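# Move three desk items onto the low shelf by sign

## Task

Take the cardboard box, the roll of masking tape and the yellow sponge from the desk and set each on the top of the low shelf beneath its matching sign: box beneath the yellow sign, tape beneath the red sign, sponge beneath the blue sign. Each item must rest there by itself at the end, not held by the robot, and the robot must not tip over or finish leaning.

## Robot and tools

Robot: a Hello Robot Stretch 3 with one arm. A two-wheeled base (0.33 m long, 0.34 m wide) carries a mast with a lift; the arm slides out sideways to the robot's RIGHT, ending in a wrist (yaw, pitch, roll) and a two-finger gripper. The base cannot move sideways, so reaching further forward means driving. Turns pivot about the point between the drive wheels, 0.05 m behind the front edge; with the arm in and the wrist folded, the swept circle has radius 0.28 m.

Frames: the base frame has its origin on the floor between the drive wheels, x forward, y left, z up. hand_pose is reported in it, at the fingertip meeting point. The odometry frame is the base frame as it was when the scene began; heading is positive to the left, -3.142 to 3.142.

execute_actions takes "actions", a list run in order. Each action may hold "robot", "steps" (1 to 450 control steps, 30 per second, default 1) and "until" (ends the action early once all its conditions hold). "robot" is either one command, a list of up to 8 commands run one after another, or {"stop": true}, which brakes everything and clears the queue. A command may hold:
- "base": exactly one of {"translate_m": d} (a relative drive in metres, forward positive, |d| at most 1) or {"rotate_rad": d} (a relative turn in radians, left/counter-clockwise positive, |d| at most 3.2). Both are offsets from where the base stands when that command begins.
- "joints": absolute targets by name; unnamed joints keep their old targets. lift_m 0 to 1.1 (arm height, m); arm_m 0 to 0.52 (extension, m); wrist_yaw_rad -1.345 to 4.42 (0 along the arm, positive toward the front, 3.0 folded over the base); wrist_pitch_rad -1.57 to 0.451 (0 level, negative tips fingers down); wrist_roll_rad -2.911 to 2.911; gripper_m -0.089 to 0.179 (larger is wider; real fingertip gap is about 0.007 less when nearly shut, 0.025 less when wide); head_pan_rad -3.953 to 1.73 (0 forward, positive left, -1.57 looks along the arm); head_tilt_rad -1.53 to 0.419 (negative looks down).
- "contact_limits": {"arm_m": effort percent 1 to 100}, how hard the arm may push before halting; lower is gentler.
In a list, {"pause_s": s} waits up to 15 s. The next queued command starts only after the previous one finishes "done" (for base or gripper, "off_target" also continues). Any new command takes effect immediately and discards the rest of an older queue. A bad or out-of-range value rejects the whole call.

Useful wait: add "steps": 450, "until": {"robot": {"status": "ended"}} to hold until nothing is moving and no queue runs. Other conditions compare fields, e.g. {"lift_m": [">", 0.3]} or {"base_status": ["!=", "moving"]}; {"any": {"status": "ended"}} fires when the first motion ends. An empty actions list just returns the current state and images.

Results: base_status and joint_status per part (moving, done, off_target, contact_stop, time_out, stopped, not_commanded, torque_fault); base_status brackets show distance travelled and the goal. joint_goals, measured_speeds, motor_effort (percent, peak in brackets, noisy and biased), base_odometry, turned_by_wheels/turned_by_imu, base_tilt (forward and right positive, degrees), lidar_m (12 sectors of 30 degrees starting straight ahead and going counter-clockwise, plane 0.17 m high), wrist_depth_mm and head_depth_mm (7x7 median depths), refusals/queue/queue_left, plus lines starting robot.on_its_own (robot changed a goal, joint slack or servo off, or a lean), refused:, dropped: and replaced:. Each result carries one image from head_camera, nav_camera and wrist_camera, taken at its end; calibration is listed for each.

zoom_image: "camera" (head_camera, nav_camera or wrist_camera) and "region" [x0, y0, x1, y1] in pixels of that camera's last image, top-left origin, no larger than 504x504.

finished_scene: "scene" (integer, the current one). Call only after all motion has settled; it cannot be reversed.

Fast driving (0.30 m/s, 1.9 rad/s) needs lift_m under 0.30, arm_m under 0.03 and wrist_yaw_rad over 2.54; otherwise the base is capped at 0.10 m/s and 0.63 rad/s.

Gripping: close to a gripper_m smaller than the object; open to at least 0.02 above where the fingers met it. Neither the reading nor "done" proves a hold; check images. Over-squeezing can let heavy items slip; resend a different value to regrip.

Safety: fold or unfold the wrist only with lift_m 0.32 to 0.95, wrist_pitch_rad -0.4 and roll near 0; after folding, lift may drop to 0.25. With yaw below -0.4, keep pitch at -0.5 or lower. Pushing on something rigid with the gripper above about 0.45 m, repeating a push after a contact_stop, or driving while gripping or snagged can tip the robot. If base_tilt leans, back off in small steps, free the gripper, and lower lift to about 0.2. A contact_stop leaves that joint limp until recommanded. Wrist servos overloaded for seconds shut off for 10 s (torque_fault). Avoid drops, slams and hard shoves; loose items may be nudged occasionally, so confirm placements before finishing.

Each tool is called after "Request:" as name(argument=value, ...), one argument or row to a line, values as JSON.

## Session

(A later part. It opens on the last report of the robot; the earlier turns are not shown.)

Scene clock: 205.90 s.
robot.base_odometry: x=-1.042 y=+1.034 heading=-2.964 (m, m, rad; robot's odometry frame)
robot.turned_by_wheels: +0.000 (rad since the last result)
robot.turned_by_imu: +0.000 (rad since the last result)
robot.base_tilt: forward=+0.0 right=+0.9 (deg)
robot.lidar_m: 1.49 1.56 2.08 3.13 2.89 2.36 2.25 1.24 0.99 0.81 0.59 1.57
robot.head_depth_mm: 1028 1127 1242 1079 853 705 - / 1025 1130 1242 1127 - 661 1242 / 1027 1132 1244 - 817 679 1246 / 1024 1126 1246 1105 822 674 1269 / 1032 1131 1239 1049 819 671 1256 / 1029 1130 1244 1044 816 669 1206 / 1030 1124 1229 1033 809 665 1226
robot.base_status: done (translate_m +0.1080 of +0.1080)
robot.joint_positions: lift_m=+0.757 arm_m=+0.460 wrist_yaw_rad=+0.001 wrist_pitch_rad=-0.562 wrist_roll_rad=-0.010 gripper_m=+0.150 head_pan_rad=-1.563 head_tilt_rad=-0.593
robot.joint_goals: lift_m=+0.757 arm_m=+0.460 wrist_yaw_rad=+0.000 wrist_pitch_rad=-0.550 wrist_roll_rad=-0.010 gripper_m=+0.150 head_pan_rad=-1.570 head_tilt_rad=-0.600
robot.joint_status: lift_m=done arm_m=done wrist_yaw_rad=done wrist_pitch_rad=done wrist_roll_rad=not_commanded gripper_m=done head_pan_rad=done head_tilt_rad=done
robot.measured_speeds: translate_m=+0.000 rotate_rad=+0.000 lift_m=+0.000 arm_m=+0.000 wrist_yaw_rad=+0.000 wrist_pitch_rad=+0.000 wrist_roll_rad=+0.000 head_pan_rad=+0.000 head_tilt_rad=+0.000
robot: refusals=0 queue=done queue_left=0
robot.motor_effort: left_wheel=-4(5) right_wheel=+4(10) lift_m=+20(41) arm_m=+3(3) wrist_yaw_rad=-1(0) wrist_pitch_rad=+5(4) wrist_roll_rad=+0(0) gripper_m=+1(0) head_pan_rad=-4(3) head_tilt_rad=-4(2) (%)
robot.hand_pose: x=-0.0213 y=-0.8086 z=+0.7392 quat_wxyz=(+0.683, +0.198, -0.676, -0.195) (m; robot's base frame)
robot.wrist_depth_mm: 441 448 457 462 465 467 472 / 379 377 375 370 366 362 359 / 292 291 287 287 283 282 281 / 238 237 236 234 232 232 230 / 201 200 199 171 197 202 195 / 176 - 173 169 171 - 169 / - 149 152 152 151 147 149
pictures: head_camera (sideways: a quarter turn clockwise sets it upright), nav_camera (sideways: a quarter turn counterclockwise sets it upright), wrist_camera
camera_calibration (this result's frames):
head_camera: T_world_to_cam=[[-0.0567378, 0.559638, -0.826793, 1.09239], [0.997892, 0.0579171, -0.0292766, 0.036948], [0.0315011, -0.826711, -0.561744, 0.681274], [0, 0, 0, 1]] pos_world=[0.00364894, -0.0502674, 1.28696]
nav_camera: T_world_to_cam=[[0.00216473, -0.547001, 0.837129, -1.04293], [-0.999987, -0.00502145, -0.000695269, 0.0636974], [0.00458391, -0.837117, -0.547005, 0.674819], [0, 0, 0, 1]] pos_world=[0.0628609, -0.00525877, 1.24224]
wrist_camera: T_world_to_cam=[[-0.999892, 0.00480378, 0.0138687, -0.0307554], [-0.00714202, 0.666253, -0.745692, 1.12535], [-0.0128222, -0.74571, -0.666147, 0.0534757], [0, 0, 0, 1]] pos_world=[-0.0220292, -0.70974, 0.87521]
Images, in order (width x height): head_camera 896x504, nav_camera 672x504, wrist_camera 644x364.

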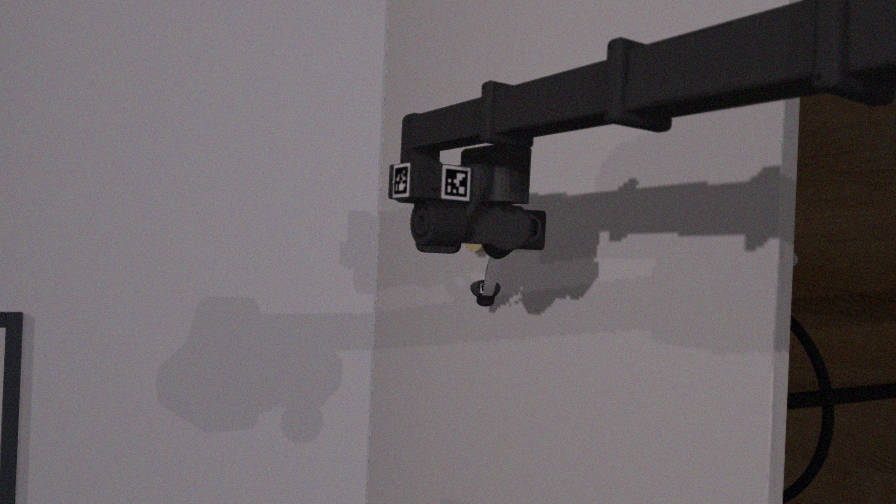

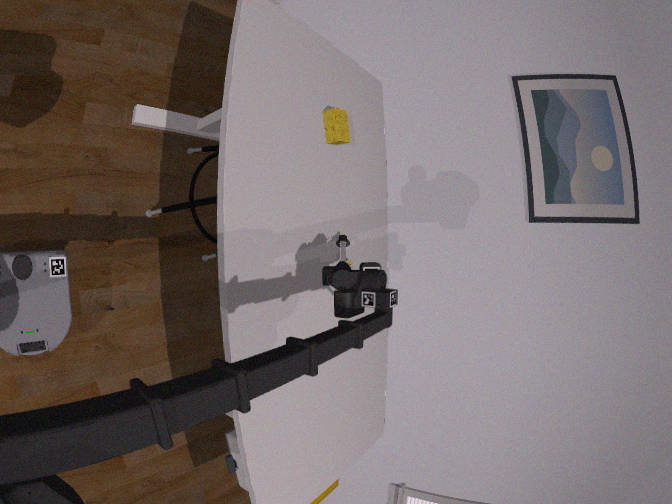

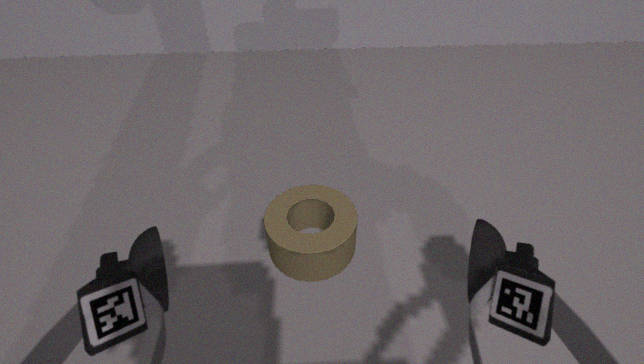

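Request:
execute_actions(
  actions=[
    {"robot":[{"joints":{"arm_m":0.478,"lift_m":0.75}},{"joints":{"gripper_m":0.01}},{"pause_s":0.5},{"joints":{"lift_m":0.85}},{"joints":{"arm_m":0}}],"steps":450,"until":{"robot":{"status":"ended"}}},
  ],
)

Scene clock: 217.67 s.
robot.base_odometry: x=-1.042 y=+1.034 heading=-2.964 (m, m, rad; robot's odometry frame)
robot.turned_by_wheels: +0.000 (rad since the last result)
robot.turned_by_imu: +0.001 (rad since the last result)
robot.base_tilt: forward=+0.0 right=+1.0 (deg)
robot.lidar_m: 1.49 1.56 2.09 3.13 2.90 2.36 2.25 1.24 0.99 0.81 0.59 1.57
robot.head_depth_mm: 1025 1126 1244 1084 840 684 619 / 1026 1127 1245 1073 832 682 619 / 1026 1122 1245 1069 830 696 - / 1031 1128 1251 1058 822 692 - / 1029 1124 1251 1047 820 672 1231 / 1030 1132 1244 1045 812 670 1207 / 1026 1125 1233 1039 811 664 1233
robot.base_status: done (translate_m +0.1080 of +0.1080)
robot.joint_positions: lift_m=+0.850 arm_m=+0.000 wrist_yaw_rad=+0.000 wrist_pitch_rad=-0.564 wrist_roll_rad=-0.010 gripper_m=+0.011 head_pan_rad=-1.563 head_tilt_rad=-0.593
robot.joint_goals: lift_m=+0.850 arm_m=+0.000 wrist_yaw_rad=+0.000 wrist_pitch_rad=-0.550 wrist_roll_rad=-0.010 gripper_m=+0.010 head_pan_rad=-1.570 head_tilt_rad=-0.600
robot.joint_status: lift_m=done arm_m=done wrist_yaw_rad=done wrist_pitch_rad=done wrist_roll_rad=not_commanded gripper_m=done head_pan_rad=done head_tilt_rad=done
robot.measured_speeds: translate_m=+0.000 rotate_rad=+0.000 lift_m=+0.000 arm_m=+0.000 wrist_yaw_rad=+0.000 wrist_pitch_rad=+0.000 wrist_roll_rad=+0.000 head_pan_rad=+0.000 head_tilt_rad=+0.000
robot: refusals=0 queue=done queue_left=0
robot.motor_effort: left_wheel=-4(4) right_wheel=+4(4) lift_m=+41(43) arm_m=-3(2) wrist_yaw_rad=+0(1) wrist_pitch_rad=+5(8) wrist_roll_rad=+0(0) gripper_m=-15(91) head_pan_rad=-3(3) head_tilt_rad=-3(3) (%)
robot.hand_pose: x=-0.0215 y=-0.3490 z=+0.8308 quat_wxyz=(+0.683, +0.198, -0.675, -0.196) (m; robot's base frame)
robot.wrist_depth_mm: 793 818 839 820 812 793 792 / 518 593 591 592 580 576 574 / 465 464 462 455 453 451 447 / 379 375 377 372 373 372 369 / 320 319 329 174 326 314 312 / 284 285 - 149 - 288 294 / 937 916 913 908 892 922 897
pictures: head_camera (sideways: a quarter turn clockwise sets it upright), nav_camera (sideways: a quarter turn counterclockwise sets it upright), wrist_camera
camera_calibration (this result's frames):
head_camera: T_world_to_cam=[[-0.0567378, 0.559638, -0.826793, 1.09239], [0.997892, 0.057917, -0.0292766, 0.036948], [0.031501, -0.826711, -0.561744, 0.681274], [0, 0, 0, 1]] pos_world=[0.00364893, -0.0502674, 1.28696]
nav_camera: T_world_to_cam=[[0.00216467, -0.547001, 0.837129, -1.04293], [-0.999987, -0.00502133, -0.000695269, 0.0636974], [0.00458381, -0.837117, -0.547005, 0.67482], [0, 0, 0, 1]] pos_world=[0.0628609, -0.00525878, 1.24224]
wrist_camera: T_world_to_cam=[[-0.999886, 0.00586558, 0.0138823, -0.0340973], [-0.00641468, 0.667899, -0.744224, 0.886811], [-0.0136373, -0.744229, -0.667786, 0.459092], [0, 0, 0, 1]] pos_world=[-0.022144, -0.250431, 0.967034]
Images, in order (width x height): head_camera 896x504, nav_camera 672x504, wrist_camera 644x364.

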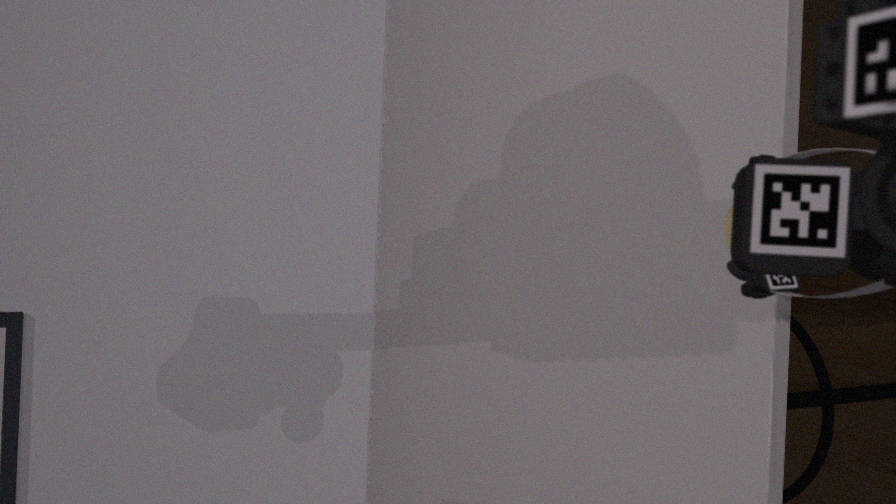

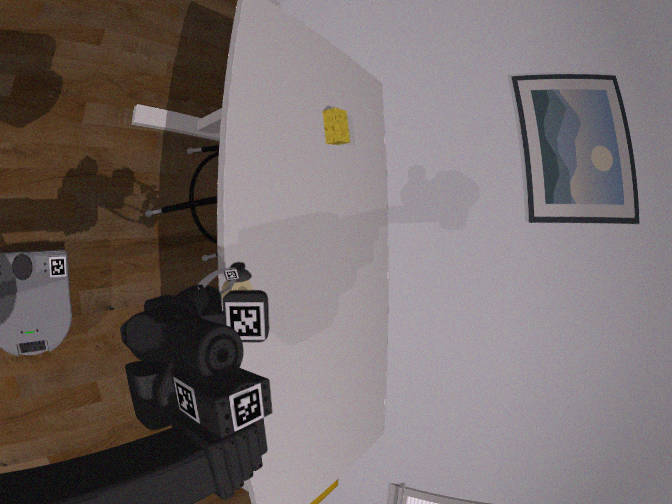

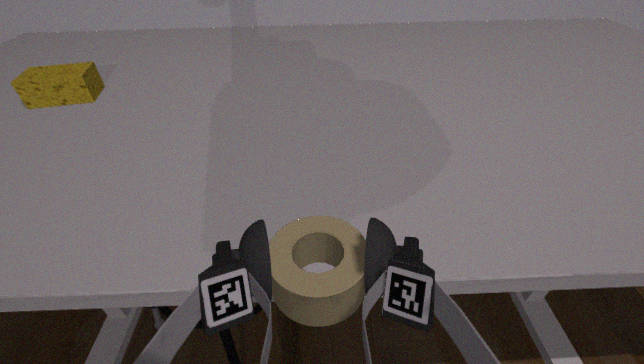

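Request:
execute_actions(
  actions=[
    {"robot":[{"joints":{"wrist_yaw_rad":2.6,"wrist_pitch_rad":-0.4},"base":{"rotate_rad":1.99}},{"joints":{"lift_m":0.28},"base":{"translate_m":0.7}},{"base":{"translate_m":1}},{"base":{"translate_m":1}},{"base":{"rotate_rad":1.174}},{"joints":{"lift_m":0.77}},{"joints":{"wrist_yaw_rad":0,"wrist_pitch_rad":-0.55}}],"steps":450,"until":{"robot":{"status":"ended"}}},
    {"steps":450,"until":{"robot":{"status":"ended"}}},
    {"steps":150,"until":{"robot":{"status":"ended"}}},
  ],
)

Scene clock: 252.67 s.
robot.base_odometry: x=+0.474 y=-1.200 heading=+0.199 (m, m, rad; robot's odometry frame)
robot.turned_by_wheels: +3.164 (rad since the last result)
robot.turned_by_imu: +3.155 (rad since the last result)
robot.base_tilt: forward=+0.0 right=+0.9 (deg)
robot.lidar_m: 1.08 0.89 1.21 3.31 3.46 2.22 2.10 1.22 0.77 0.89 0.69 0.90
robot.head_depth_mm: 887 971 1079 1183 1002 1052 1226 / 891 971 1075 1185 995 1100 1227 / 887 973 1076 1179 992 1092 1249 / 889 978 1080 1168 989 1119 1206 / 890 978 1081 1168 977 1117 1207 / 891 979 1077 1171 973 1056 1202 / 888 980 1088 1167 966 1077 1200
robot.base_status: done (rotate_rad +1.1738 of +1.1740)
robot.joint_positions: lift_m=+0.770 arm_m=+0.000 wrist_yaw_rad=+0.002 wrist_pitch_rad=-0.563 wrist_roll_rad=-0.010 gripper_m=+0.011 head_pan_rad=-1.563 head_tilt_rad=-0.593
robot.joint_goals: lift_m=+0.770 arm_m=+0.000 wrist_yaw_rad=+0.000 wrist_pitch_rad=-0.550 wrist_roll_rad=-0.010 gripper_m=+0.010 head_pan_rad=-1.570 head_tilt_rad=-0.600
robot.joint_status: lift_m=done arm_m=done wrist_yaw_rad=done wrist_pitch_rad=done wrist_roll_rad=not_commanded gripper_m=done head_pan_rad=done head_tilt_rad=done
robot.measured_speeds: translate_m=+0.000 rotate_rad=+0.000 lift_m=+0.000 arm_m=+0.000 wrist_yaw_rad=+0.000 wrist_pitch_rad=+0.000 wrist_roll_rad=+0.000 head_pan_rad=+0.000 head_tilt_rad=+0.000
robot: refusals=0 queue=done queue_left=0
robot.motor_effort: left_wheel=-5(11) right_wheel=+4(11) lift_m=+42(43) arm_m=-2(3) wrist_yaw_rad=-1(1) wrist_pitch_rad=+5(10) wrist_roll_rad=+0(0) gripper_m=-14(16) head_pan_rad=-4(3) head_tilt_rad=-3(3) (%)
robot.hand_pose: x=-0.0211 y=-0.3492 z=+0.7511 quat_wxyz=(+0.683, +0.198, -0.675, -0.195) (m; robot's base frame)
robot.wrist_depth_mm: 702 722 730 729 749 747 766 / 677 665 662 656 656 813 861 / 529 516 515 514 536 529 942 / 800 754 795 800 805 666 - / 693 687 693 174 711 - - / 846 862 - 149 - 958 943 / 815 821 845 823 830 843 837
pictures: head_camera (sideways: a quarter turn clockwise sets it upright), nav_camera (sideways: a quarter turn counterclockwise sets it upright), wrist_camera
camera_calibration (this result's frames):
head_camera: T_world_to_cam=[[-0.0567318, 0.559681, -0.826764, 1.09235], [0.997893, 0.0579073, -0.029274, 0.0369446], [0.0314916, -0.826683, -0.561787, 0.681329], [0, 0, 0, 1]] pos_world=[0.00364837, -0.0502666, 1.28696]
nav_camera: T_world_to_cam=[[0.00215885, -0.547044, 0.837101, -1.04289], [-0.999987, -0.00501009, -0.000695148, 0.0636972], [0.00457423, -0.837089, -0.547048, 0.674875], [0, 0, 0, 1]] pos_world=[0.0628608, -0.00525636, 1.24224]
wrist_camera: T_world_to_cam=[[-0.999897, 0.00368419, 0.0138775, -0.0332995], [-0.0078835, 0.666933, -0.745076, 0.827856], [-0.0120004, -0.745108, -0.666835, 0.404717], [0, 0, 0, 1]] pos_world=[-0.0219129, -0.250444, 0.887157]
Images, in order (width x height): head_camera 896x504, nav_camera 672x504, wrist_camera 644x364.

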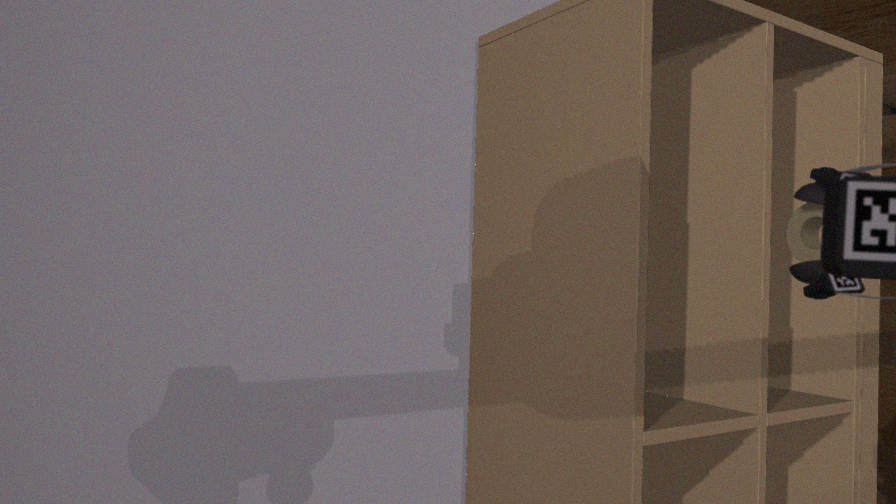

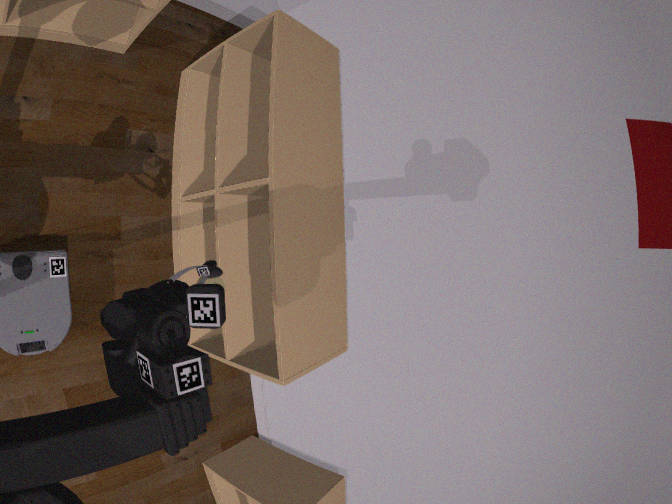

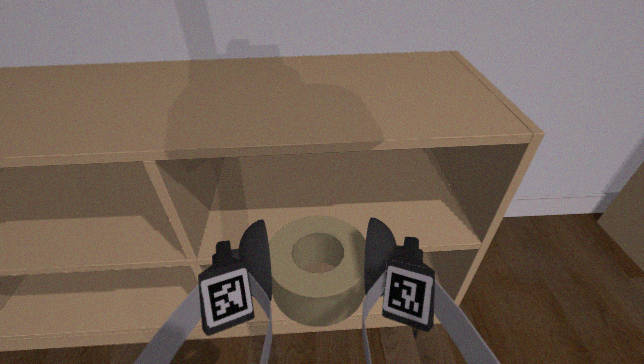

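Request:
execute_actions(
  actions=[
    {"robot":[{"joints":{"arm_m":0.4},"base":{"translate_m":0.15}},{"joints":{"lift_m":0.646}},{"joints":{"gripper_m":0.12}},{"joints":{"lift_m":0.72}},{"joints":{"arm_m":0,"wrist_pitch_rad":-0.4}}],"steps":450,"until":{"robot":{"status":"ended"}}},
  ],
)

Request:
execute_actions(
  actions=[
    {"robot":[{"joints":{"wrist_yaw_rad":2.6,"gripper_m":0.08},"base":{"rotate_rad":2.14}},{"joints":{"lift_m":0.28},"base":{"translate_m":0.86}},{"base":{"translate_m":1}},{"base":{"translate_m":1}},{"base":{"rotate_rad":1.01}},{"joints":{"lift_m":0.88}},{"joints":{"wrist_yaw_rad":0,"wrist_pitch_rad":-0.55,"gripper_m":0.179,"arm_m":0.2}}],"steps":450,"until":{"robot":{"status":"ended"}}},
    {"steps":450,"until":{"robot":{"status":"ended"}}},
    {"steps":250,"until":{"robot":{"status":"ended"}}},
  ],
)

Scene clock: 270.70 s.
robot.base_odometry: x=+0.621 y=-1.170 heading=+0.199 (m, m, rad; robot's odometry frame)
robot.turned_by_wheels: +0.000 (rad since the last result)
robot.turned_by_imu: +0.002 (rad since the last result)
robot.base_tilt: forward=-0.1 right=+1.0 (deg)
robot.lidar_m: 1.09 0.74 1.11 3.26 3.81 2.37 2.25 1.35 0.85 0.66 0.96 0.76
robot.head_depth_mm: 885 970 1076 1185 1003 1104 1228 / 886 973 1075 1182 998 1102 1224 / 889 978 1070 1181 992 1096 1231 / 892 974 1077 1170 966 1093 1236 / 888 975 1074 1162 980 1062 1208 / 888 977 1076 1170 970 1108 1200 / 893 973 1077 1168 964 1103 1197
robot.base_status: done (translate_m +0.1500 of +0.1500)
robot.joint_positions: lift_m=+0.720 arm_m=+0.000 wrist_yaw_rad=+0.001 wrist_pitch_rad=-0.423 wrist_roll_rad=-0.010 gripper_m=+0.120 head_pan_rad=-1.563 head_tilt_rad=-0.593
robot.joint_goals: lift_m=+0.720 arm_m=+0.000 wrist_yaw_rad=+0.000 wrist_pitch_rad=-0.400 wrist_roll_rad=-0.010 gripper_m=+0.120 head_pan_rad=-1.570 head_tilt_rad=-0.600
robot.joint_status: lift_m=done arm_m=done wrist_yaw_rad=done wrist_pitch_rad=done wrist_roll_rad=not_commanded gripper_m=done head_pan_rad=done head_tilt_rad=done
robot.measured_speeds: translate_m=+0.000 rotate_rad=+0.000 lift_m=+0.000 arm_m=+0.000 wrist_yaw_rad=+0.000 wrist_pitch_rad=+0.000 wrist_roll_rad=+0.000 head_pan_rad=+0.000 head_tilt_rad=+0.000
robot: refusals=0 queue=done queue_left=0
robot.motor_effort: left_wheel=-4(6) right_wheel=+4(10) lift_m=+41(44) arm_m=-3(3) wrist_yaw_rad=+0(1) wrist_pitch_rad=+8(8) wrist_roll_rad=+0(1) gripper_m=+0(82) head_pan_rad=-3(3) head_tilt_rad=-3(3) (%)
robot.hand_pose: x=-0.0213 y=-0.3691 z=+0.7310 quat_wxyz=(+0.695, +0.150, -0.688, -0.148) (m; robot's base frame)
robot.wrist_depth_mm: 690 700 698 710 723 733 748 / 751 756 745 755 766 762 794 / 613 601 587 581 582 570 604 / 479 499 490 494 816 714 560 / 751 761 720 742 730 728 643 / 632 640 620 631 667 645 - / 784 775 790 800 798 771 876
pictures: head_camera (sideways: a quarter turn clockwise sets it upright), nav_camera (sideways: a quarter turn counterclockwise sets it upright), wrist_camera
camera_calibration (this result's frames):
head_camera: T_world_to_cam=[[-0.0567318, 0.559681, -0.826764, 1.09235], [0.997893, 0.0579072, -0.029274, 0.0369446], [0.0314915, -0.826682, -0.561787, 0.681329], [0, 0, 0, 1]] pos_world=[0.00364836, -0.0502666, 1.28696]
nav_camera: T_world_to_cam=[[0.00215879, -0.547044, 0.837101, -1.04289], [-0.999987, -0.00500997, -0.000695148, 0.0636972], [0.00457413, -0.837089, -0.547048, 0.674875], [0, 0, 0, 1]] pos_world=[0.0628608, -0.00525636, 1.24224]
wrist_camera: T_world_to_cam=[[-0.999893, 0.00686849, 0.0129057, -0.0313087], [-0.00689929, 0.55659, -0.830759, 0.848142], [-0.0128892, -0.830759, -0.556483, 0.264194], [0, 0, 0, 1]] pos_world=[-0.0220485, -0.25237, 0.852025]
Images, in order (width x height): head_camera 896x504, nav_camera 672x504, wrist_camera 644x364.

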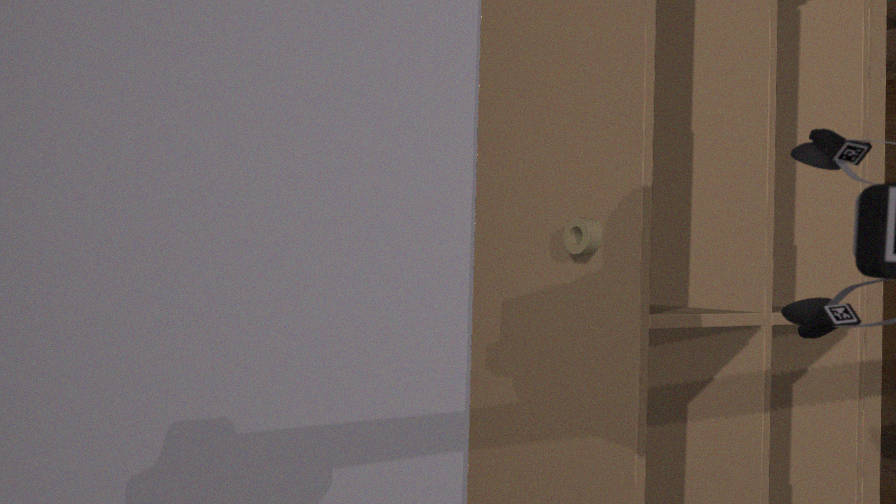

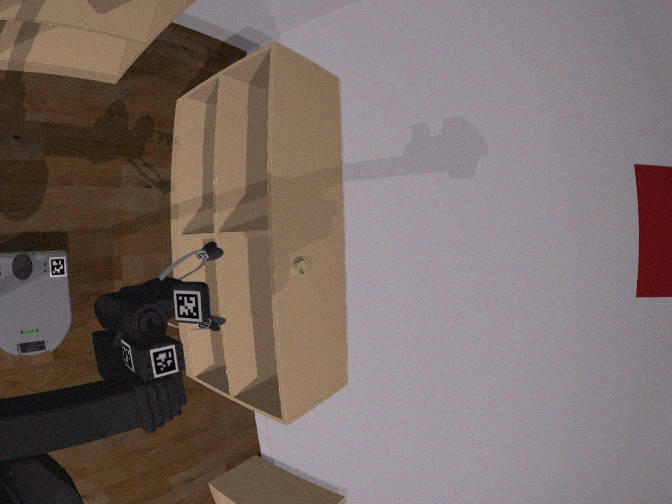

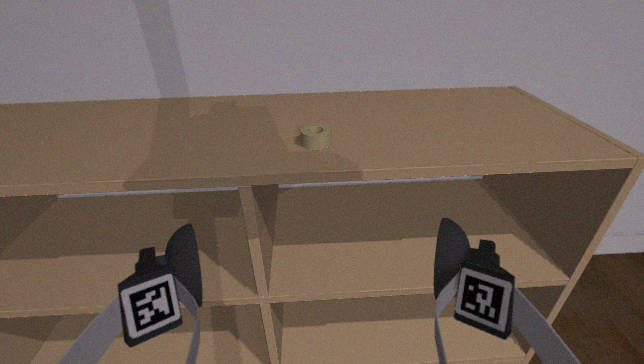

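Scene clock: 302.87 s.
robot.base_odometry: x=-1.367 y=+0.886 heading=-2.934 (m, m, rad; robot's odometry frame)
robot.turned_by_wheels: +3.150 (rad since the last result)
robot.turned_by_imu: +3.141 (rad since the last result)
robot.base_tilt: forward=+0.1 right=+0.9 (deg)
robot.lidar_m: 1.17 1.24 1.67 3.00 3.27 2.69 2.57 1.26 0.92 0.64 0.84 1.23
robot.head_depth_mm: 1075 1184 1303 1180 - 729 1309 / 1074 1174 1289 1179 - 701 1304 / 1073 1178 1289 1163 - 706 1248 / 1074 1179 1288 1104 849 711 1260 / 1079 1175 1282 975 796 706 1289 / 1078 1183 1288 1041 816 706 1260 / 1081 1179 1284 1038 812 719 1270
robot.base_status: done (rotate_rad +1.0098 of +1.0100)
robot.joint_positions: lift_m=+0.880 arm_m=+0.200 wrist_yaw_rad=+0.002 wrist_pitch_rad=-0.561 wrist_roll_rad=-0.010 gripper_m=+0.179 head_pan_rad=-1.563 head_tilt_rad=-0.593
robot.joint_goals: lift_m=+0.880 arm_m=+0.200 wrist_yaw_rad=+0.000 wrist_pitch_rad=-0.550 wrist_roll_rad=-0.010 gripper_m=+0.179 head_pan_rad=-1.570 head_tilt_rad=-0.600
robot.joint_status: lift_m=done arm_m=done wrist_yaw_rad=done wrist_pitch_rad=done wrist_roll_rad=not_commanded gripper_m=done head_pan_rad=done head_tilt_rad=done
robot.measured_speeds: translate_m=+0.000 rotate_rad=+0.000 lift_m=+0.000 arm_m=+0.000 wrist_yaw_rad=+0.000 wrist_pitch_rad=+0.000 wrist_roll_rad=+0.000 head_pan_rad=+0.000 head_tilt_rad=+0.000
robot: refusals=0 queue=done queue_left=0
robot.motor_effort: left_wheel=-4(12) right_wheel=+4(10) lift_m=+42(44) arm_m=+3(0) wrist_yaw_rad=-2(0) wrist_pitch_rad=+4(9) wrist_roll_rad=+0(0) gripper_m=-1(85) head_pan_rad=-3(3) head_tilt_rad=-4(3) (%)
robot.hand_pose: x=-0.0211 y=-0.5488 z=+0.8616 quat_wxyz=(+0.683, +0.198, -0.676, -0.194) (m; robot's base frame)
robot.wrist_depth_mm: 719 738 752 748 754 754 785 / 791 671 655 657 657 653 642 / 835 521 454 515 511 512 504 / 428 429 421 420 418 416 410 / 361 360 360 355 355 356 349 / 322 310 308 308 306 305 307 / - 273 273 272 270 270 259
pictures: head_camera (sideways: a quarter turn clockwise sets it upright), nav_camera (sideways: a quarter turn counterclockwise sets it upright), wrist_camera
camera_calibration (this result's frames):
head_camera: T_world_to_cam=[[-0.0567291, 0.559733, -0.826729, 1.09231], [0.997893, 0.0579036, -0.0292708, 0.0369405], [0.0314868, -0.826648, -0.561838, 0.681396], [0, 0, 0, 1]] pos_world=[0.00364808, -0.0502657, 1.28696]
nav_camera: T_world_to_cam=[[0.00215624, -0.547096, 0.837067, -1.04284], [-0.999987, -0.00500456, -0.000695001, 0.0636971], [0.00456938, -0.837055, -0.5471, 0.674943], [0, 0, 0, 1]] pos_world=[0.0628608, -0.00525295, 1.24224]
wrist_camera: T_world_to_cam=[[-0.999896, 0.00388592, 0.0138643, -0.034009], [-0.00776674, 0.665236, -0.746593, 1.04369], [-0.0121242, -0.746623, -0.665137, 0.327335], [0, 0, 0, 1]] pos_world=[-0.0219307, -0.449773, 0.997406]
Images, in order (width x height): head_camera 896x504, nav_camera 672x504, wrist_camera 644x364.

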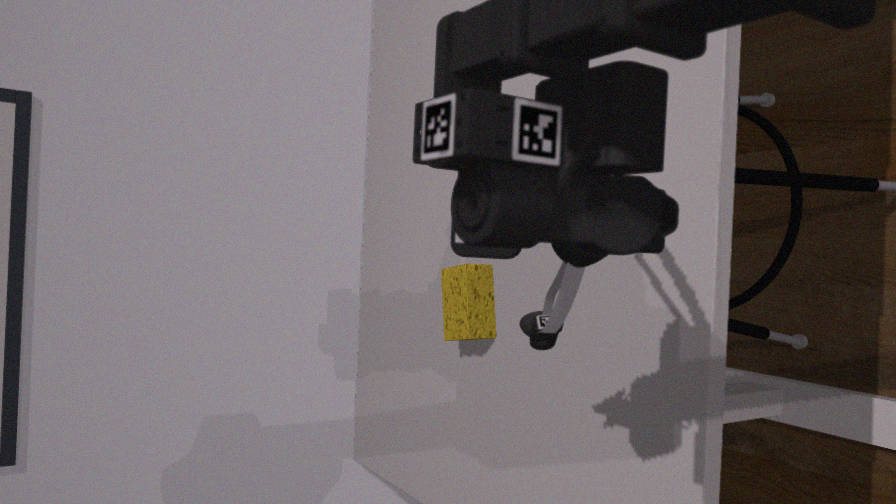

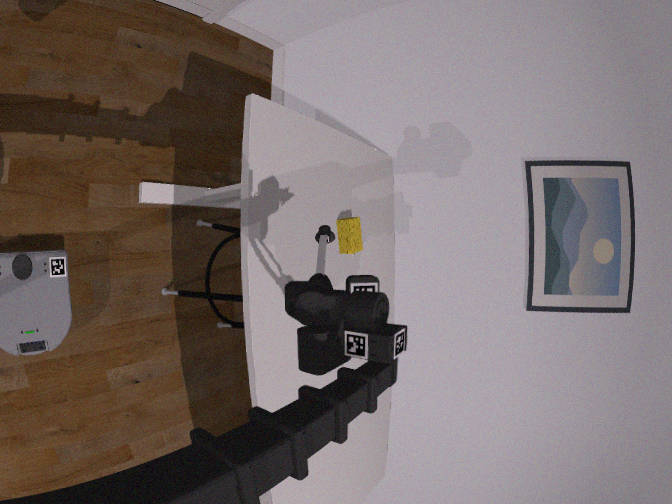

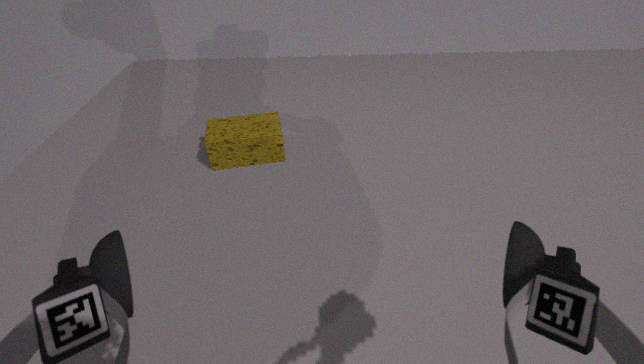

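Request:
execute_actions(
  actions=[
    {"robot":[{"joints":{"arm_m":0.40,"lift_m":0.78},"base":{"translate_m":0.1}},{"joints":{"lift_m":0.757}},{"joints":{"arm_m":0.5}}],"steps":450,"until":{"robot":{"status":"ended"}}},
  ],
)

Request:
execute_actions(
  actions=[
    {"robot":[{"joints":{"gripper_m":0.06}},{"pause_s":0.5},{"joints":{"lift_m":0.85,"head_pan_rad":0.6,"head_tilt_rad":-0.5}},{"joints":{"arm_m":0}}],"steps":450,"until":{"robot":{"status":"ended"}}},
  ],
)

Scene clock: 315.23 s.
robot.base_odometry: x=-1.464 y=+0.866 heading=-2.934 (m, m, rad; robot's odometry frame)
robot.turned_by_wheels: +0.000 (rad since the last result)
robot.turned_by_imu: +0.001 (rad since the last result)
robot.base_tilt: forward=+0.0 right=+0.9 (deg)
robot.lidar_m: 1.07 1.13 1.52 2.41 3.42 2.75 2.67 1.34 0.66 0.80 1.30 1.13
robot.head_depth_mm: 1074 1180 1302 1087 852 714 - / 1076 1172 1290 1128 - 726 1220 / 1073 1177 1282 - 829 715 1273 / 1072 1180 1285 1031 826 712 1296 / 1076 1172 1284 1055 820 706 1277 / 1073 1177 1280 1047 815 705 1281 / 1074 1178 1305 1401 809 719 1275
robot.base_status: done (translate_m +0.1000 of +0.1000)
robot.joint_positions: lift_m=+0.757 arm_m=+0.500 wrist_yaw_rad=+0.001 wrist_pitch_rad=-0.562 wrist_roll_rad=-0.010 gripper_m=+0.179 head_pan_rad=-1.563 head_tilt_rad=-0.593
robot.joint_goals: lift_m=+0.757 arm_m=+0.500 wrist_yaw_rad=+0.000 wrist_pitch_rad=-0.550 wrist_roll_rad=-0.010 gripper_m=+0.179 head_pan_rad=-1.570 head_tilt_rad=-0.600
robot.joint_status: lift_m=done arm_m=done wrist_yaw_rad=done wrist_pitch_rad=done wrist_roll_rad=not_commanded gripper_m=done head_pan_rad=done head_tilt_rad=done
robot.measured_speeds: translate_m=+0.000 rotate_rad=+0.000 lift_m=+0.000 arm_m=+0.000 wrist_yaw_rad=+0.000 wrist_pitch_rad=+0.000 wrist_roll_rad=+0.000 head_pan_rad=+0.000 head_tilt_rad=+0.000
robot: refusals=0 queue=done queue_left=0
robot.motor_effort: left_wheel=-4(6) right_wheel=+4(9) lift_m=+20(41) arm_m=+3(3) wrist_yaw_rad=-1(2) wrist_pitch_rad=+4(5) wrist_roll_rad=+0(0) gripper_m=+0(0) head_pan_rad=-3(3) head_tilt_rad=-3(3) (%)
robot.hand_pose: x=-0.0213 y=-0.8486 z=+0.7392 quat_wxyz=(+0.683, +0.198, -0.676, -0.195) (m; robot's base frame)
robot.wrist_depth_mm: 458 463 460 462 478 475 486 / 392 377 370 367 365 361 358 / 291 291 287 286 283 282 280 / 239 236 236 234 231 232 229 / 201 200 141 141 144 199 195 / - 173 123 121 126 170 171 / - 152 122 134 145 150 144
pictures: head_camera (sideways: a quarter turn clockwise sets it upright), nav_camera (sideways: a quarter turn counterclockwise sets it upright), wrist_camera
camera_calibration (this result's frames):
head_camera: T_world_to_cam=[[-0.0567291, 0.559733, -0.826729, 1.09231], [0.997893, 0.0579036, -0.0292708, 0.0369405], [0.0314868, -0.826648, -0.561838, 0.681396], [0, 0, 0, 1]] pos_world=[0.00364808, -0.0502657, 1.28696]
nav_camera: T_world_to_cam=[[0.00215624, -0.547096, 0.837067, -1.04285], [-0.999987, -0.00500456, -0.000695001, 0.0636971], [0.00456938, -0.837055, -0.5471, 0.674943], [0, 0, 0, 1]] pos_world=[0.0628608, -0.00525296, 1.24224]
wrist_camera: T_world_to_cam=[[-0.999891, 0.00496645, 0.0138728, -0.0304619], [-0.00703639, 0.66627, -0.745678, 1.152], [-0.0129464, -0.745694, -0.666162, 0.0236657], [0, 0, 0, 1]] pos_world=[-0.0220463, -0.749743, 0.875208]
Images, in order (width x height): head_camera 896x504, nav_camera 672x504, wrist_camera 644x364.

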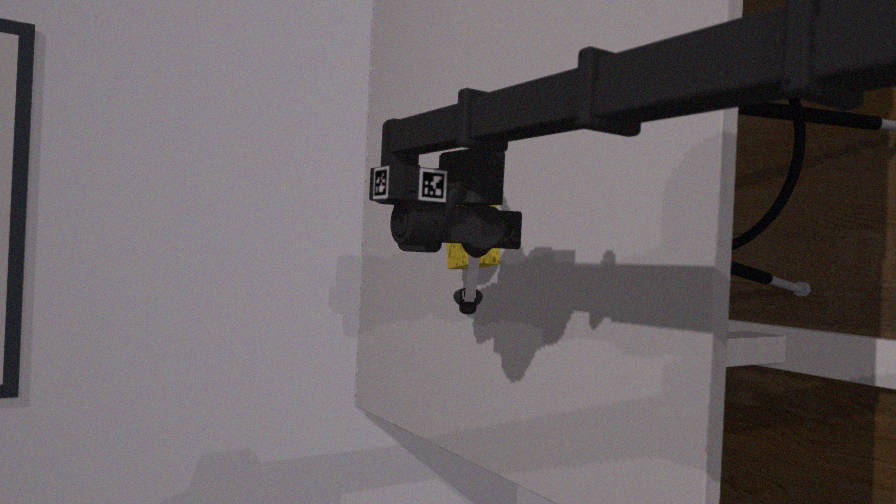

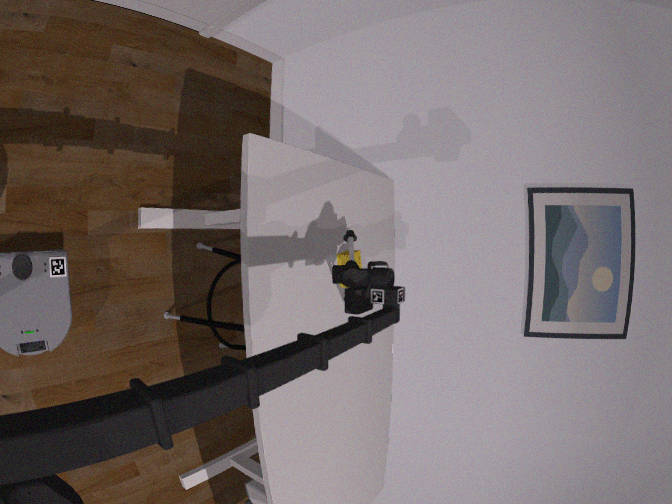

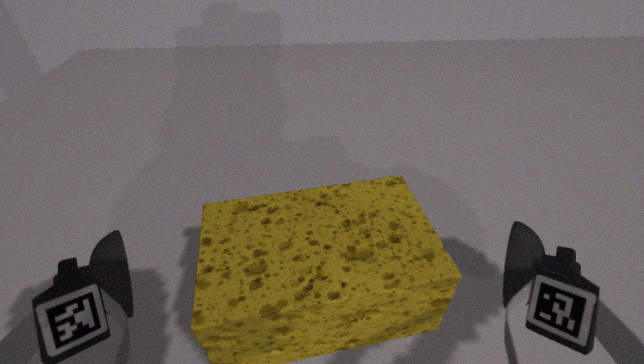

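Scene clock: 323.57 s.
robot.base_odometry: x=-1.464 y=+0.866 heading=-2.934 (m, m, rad; robot's odometry frame)
robot.turned_by_wheels: +0.000 (rad since the last result)
robot.turned_by_imu: +0.001 (rad since the last result)
robot.base_tilt: forward=-0.1 right=+0.9 (deg)
robot.lidar_m: 1.07 1.13 1.52 2.40 3.41 2.77 2.66 1.34 0.67 0.79 1.31 1.13
robot.head_depth_mm: 943 999 1072 1151 1235 1351 1354 / 991 1059 1140 1227 1335 1452 1374 / 1044 1119 1214 1318 1430 1548 1363 / 1112 1203 1298 1408 1555 1619 1364 / 1187 1281 1387 1526 1692 1640 1356 / 1261 1368 1510 1668 1840 1636 1359 / 1356 1490 1647 1838 1967 1618 1349
robot.base_status: done (translate_m +0.1000 of +0.1000)
robot.joint_positions: lift_m=+0.850 arm_m=+0.000 wrist_yaw_rad=+0.001 wrist_pitch_rad=-0.564 wrist_roll_rad=-0.010 gripper_m=+0.064 head_pan_rad=+0.593 head_tilt_rad=-0.508
robot.joint_goals: lift_m=+0.850 arm_m=+0.000 wrist_yaw_rad=+0.000 wrist_pitch_rad=-0.550 wrist_roll_rad=-0.010 gripper_m=+0.063 head_pan_rad=+0.600 head_tilt_rad=-0.500
robot.joint_status: lift_m=done arm_m=done wrist_yaw_rad=done wrist_pitch_rad=done wrist_roll_rad=not_commanded gripper_m=done head_pan_rad=done head_tilt_rad=done
robot.measured_speeds: translate_m=+0.000 rotate_rad=+0.000 lift_m=+0.000 arm_m=+0.000 wrist_yaw_rad=+0.000 wrist_pitch_rad=+0.000 wrist_roll_rad=+0.000 head_pan_rad=+0.000 head_tilt_rad=+0.000
robot: refusals=0 queue=done queue_left=0
robot.motor_effort: left_wheel=-4(3) right_wheel=+4(3) lift_m=+41(43) arm_m=-3(3) wrist_yaw_rad=-1(1) wrist_pitch_rad=+5(5) wrist_roll_rad=+0(0) gripper_m=-20(93) head_pan_rad=+5(51) head_tilt_rad=+4(15) (%)
robot.hand_pose: x=-0.0213 y=-0.3491 z=+0.8309 quat_wxyz=(+0.683, +0.198, -0.675, -0.196) (m; robot's base frame)
robot.wrist_depth_mm: 876 892 839 826 812 798 788 / - 952 587 589 582 571 576 / - 466 458 457 451 451 446 / 415 378 375 374 371 370 368 / 332 330 141 141 141 334 339 / - - 122 122 128 - - / 929 922 123 134 875 909 918
pictures: head_camera (sideways: a quarter turn clockwise sets it upright), nav_camera (sideways: a quarter turn counterclockwise sets it upright), wrist_camera
camera_calibration (this result's frames):
head_camera: T_world_to_cam=[[-0.374653, -0.315844, -0.871709, 1.1529], [-0.597482, 0.801182, -0.0334977, 0.0521788], [0.708978, 0.508281, -0.488877, 0.582334], [0, 0, 0, 1]] pos_world=[0.0502522, 0.0263437, 1.29143]
nav_camera: T_world_to_cam=[[0.393584, 0.26291, 0.880892, -1.10238], [0.556844, -0.830616, -0.000894401, 0.05446], [0.731448, 0.490871, -0.473317, 0.57451], [0, 0, 0, 1]] pos_world=[-0.016669, 0.0530524, 1.24305]
wrist_camera: T_world_to_cam=[[-0.999891, 0.00497531, 0.0138828, -0.0342272], [-0.00701625, 0.667518, -0.744561, 0.887078], [-0.0129715, -0.744577, -0.66741, 0.458685], [0, 0, 0, 1]] pos_world=[-0.0220497, -0.250444, 0.96709]
Images, in order (width x height): head_camera 896x504, nav_camera 672x504, wrist_camera 644x364.

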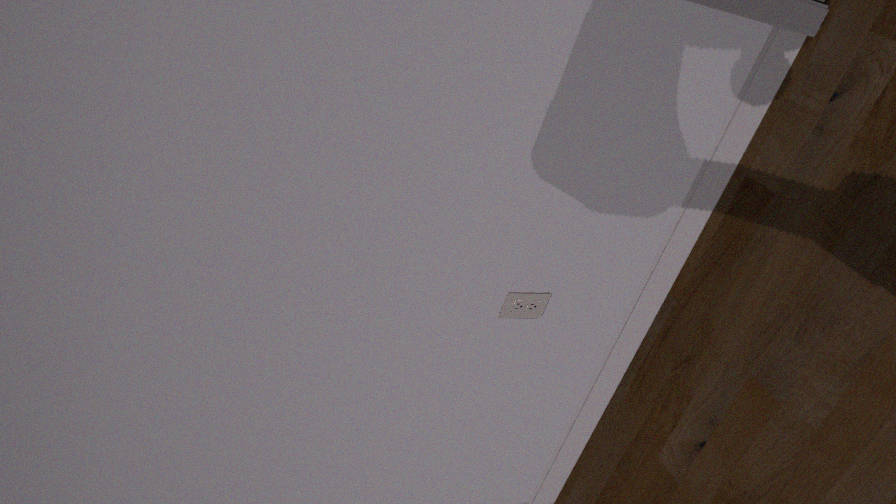

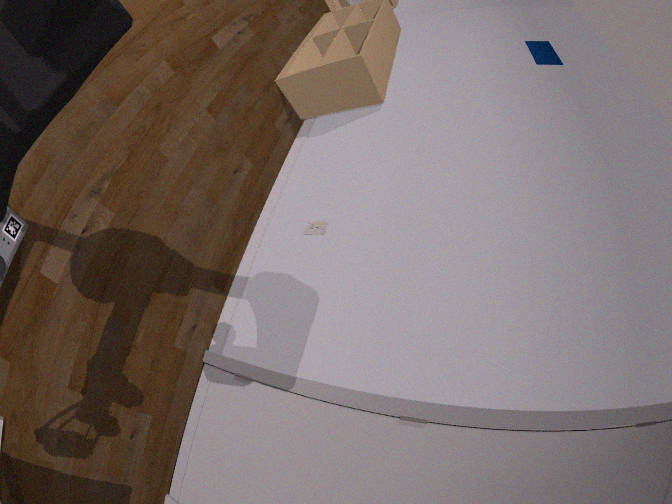

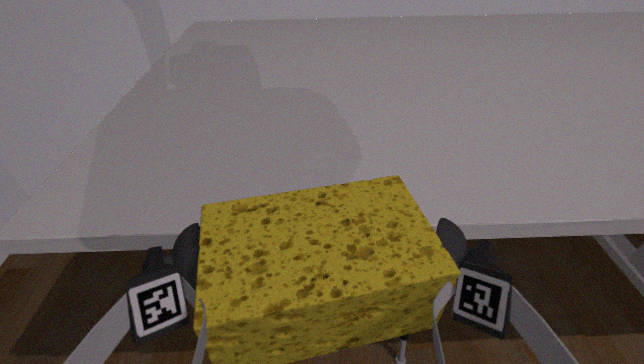

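Request:
execute_actions(
  actions=[
    {"robot":[{"joints":{"wrist_yaw_rad":2.57,"wrist_pitch_rad":-0.4,"head_pan_rad":-1.57,"head_tilt_rad":-0.6},"base":{"rotate_rad":1.5}},{"joints":{"lift_m":0.29},"base":{"translate_m":0.55}},{"base":{"translate_m":0.6}},{"base":{"translate_m":0.95}},{"joints":{"lift_m":0.78}},{"joints":{"wrist_yaw_rad":0,"wrist_pitch_rad":-0.55}}],"steps":450,"until":{"robot":{"status":"ended"}}},
    {"steps":450,"until":{"robot":{"status":"ended"}}},
  ],
)

Scene clock: 355.00 s.
robot.base_odometry: x=-1.179 y=-1.215 heading=-1.435 (m, m, rad; robot's odometry frame)
robot.turned_by_wheels: +1.500 (rad since the last result)
robot.turned_by_imu: +1.498 (rad since the last result)
robot.base_tilt: forward=-0.1 right=+0.9 (deg)
robot.lidar_m: 1.01 1.15 1.61 2.57 2.53 3.14 2.73 1.41 0.59 0.88 0.52 0.95
robot.head_depth_mm: 757 831 920 1036 1132 814 902 / 751 824 915 1025 997 813 935 / 748 816 907 1013 990 807 540 / 738 817 901 1007 989 806 526 / 737 807 892 997 976 801 886 / 732 803 886 987 972 796 896 / 727 797 878 975 965 793 882
robot.base_status: done (translate_m +0.9500 of +0.9500)
robot.joint_positions: lift_m=+0.780 arm_m=+0.000 wrist_yaw_rad=+0.002 wrist_pitch_rad=-0.562 wrist_roll_rad=-0.010 gripper_m=+0.064 head_pan_rad=-1.563 head_tilt_rad=-0.593
robot.joint_goals: lift_m=+0.780 arm_m=+0.000 wrist_yaw_rad=+0.000 wrist_pitch_rad=-0.550 wrist_roll_rad=-0.010 gripper_m=+0.063 head_pan_rad=-1.570 head_tilt_rad=-0.600
robot.joint_status: lift_m=done arm_m=done wrist_yaw_rad=done wrist_pitch_rad=done wrist_roll_rad=not_commanded gripper_m=done head_pan_rad=done head_tilt_rad=done
robot.measured_speeds: translate_m=+0.000 rotate_rad=+0.000 lift_m=+0.000 arm_m=+0.000 wrist_yaw_rad=+0.000 wrist_pitch_rad=+0.000 wrist_roll_rad=+0.000 head_pan_rad=+0.000 head_tilt_rad=+0.000
robot: refusals=0 queue=done queue_left=0
robot.motor_effort: left_wheel=-4(10) right_wheel=+4(10) lift_m=+42(43) arm_m=-2(2) wrist_yaw_rad=-2(3) wrist_pitch_rad=+4(8) wrist_roll_rad=+0(0) gripper_m=-21(20) head_pan_rad=-4(50) head_tilt_rad=-3(15) (%)
robot.hand_pose: x=-0.0211 y=-0.3493 z=+0.7612 quat_wxyz=(+0.683, +0.198, -0.675, -0.195) (m; robot's base frame)
robot.wrist_depth_mm: 538 555 568 586 606 630 653 / 596 607 633 638 659 707 721 / 539 540 541 532 529 759 829 / 443 442 435 438 431 432 953 / 372 369 141 141 141 387 - / 340 342 122 122 128 937 957 / 515 514 123 134 549 819 857
pictures: head_camera (sideways: a quarter turn clockwise sets it upright), nav_camera (sideways: a quarter turn counterclockwise sets it upright), wrist_camera
camera_calibration (this result's frames):
head_camera: T_world_to_cam=[[-0.0569681, 0.559169, -0.827094, 1.09279], [0.997868, 0.058318, -0.0293038, 0.0369836], [0.0318487, -0.827, -0.561299, 0.680692], [0, 0, 0, 1]] pos_world=[0.00366999, -0.0502765, 1.28699]
nav_camera: T_world_to_cam=[[0.00238964, -0.546549, 0.837424, -1.04331], [-0.999985, -0.00543941, -0.000696536, 0.063699], [0.00493578, -0.837409, -0.546554, 0.674231], [0, 0, 0, 1]] pos_world=[0.0628634, -0.00526717, 1.24224]
wrist_camera: T_world_to_cam=[[-0.999897, 0.00369003, 0.0138751, -0.0334353], [-0.00788442, 0.666524, -0.745442, 0.835578], [-0.0119988, -0.745474, -0.666426, 0.410965], [0, 0, 0, 1]] pos_world=[-0.0219127, -0.250445, 0.897217]
Images, in order (width x height): head_camera 896x504, nav_camera 672x504, wrist_camera 644x364.

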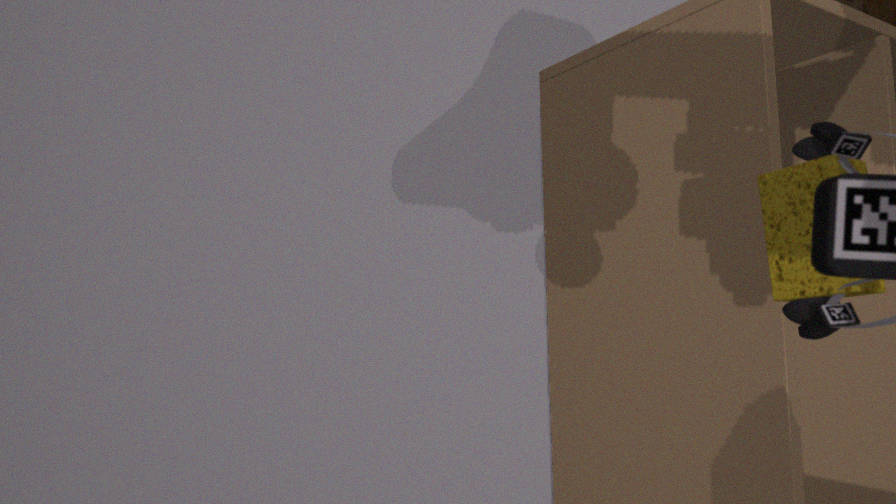

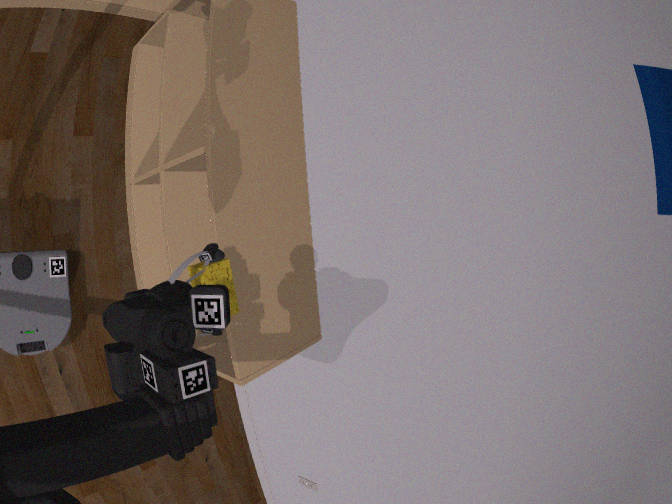

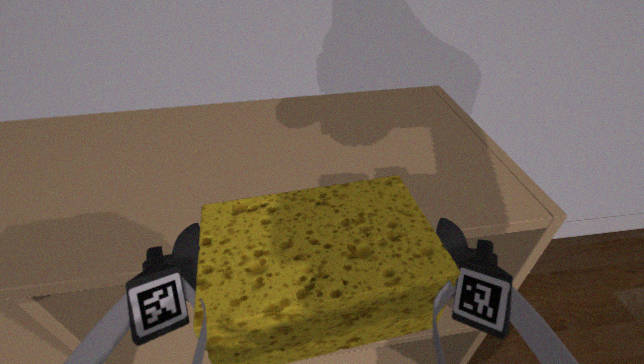

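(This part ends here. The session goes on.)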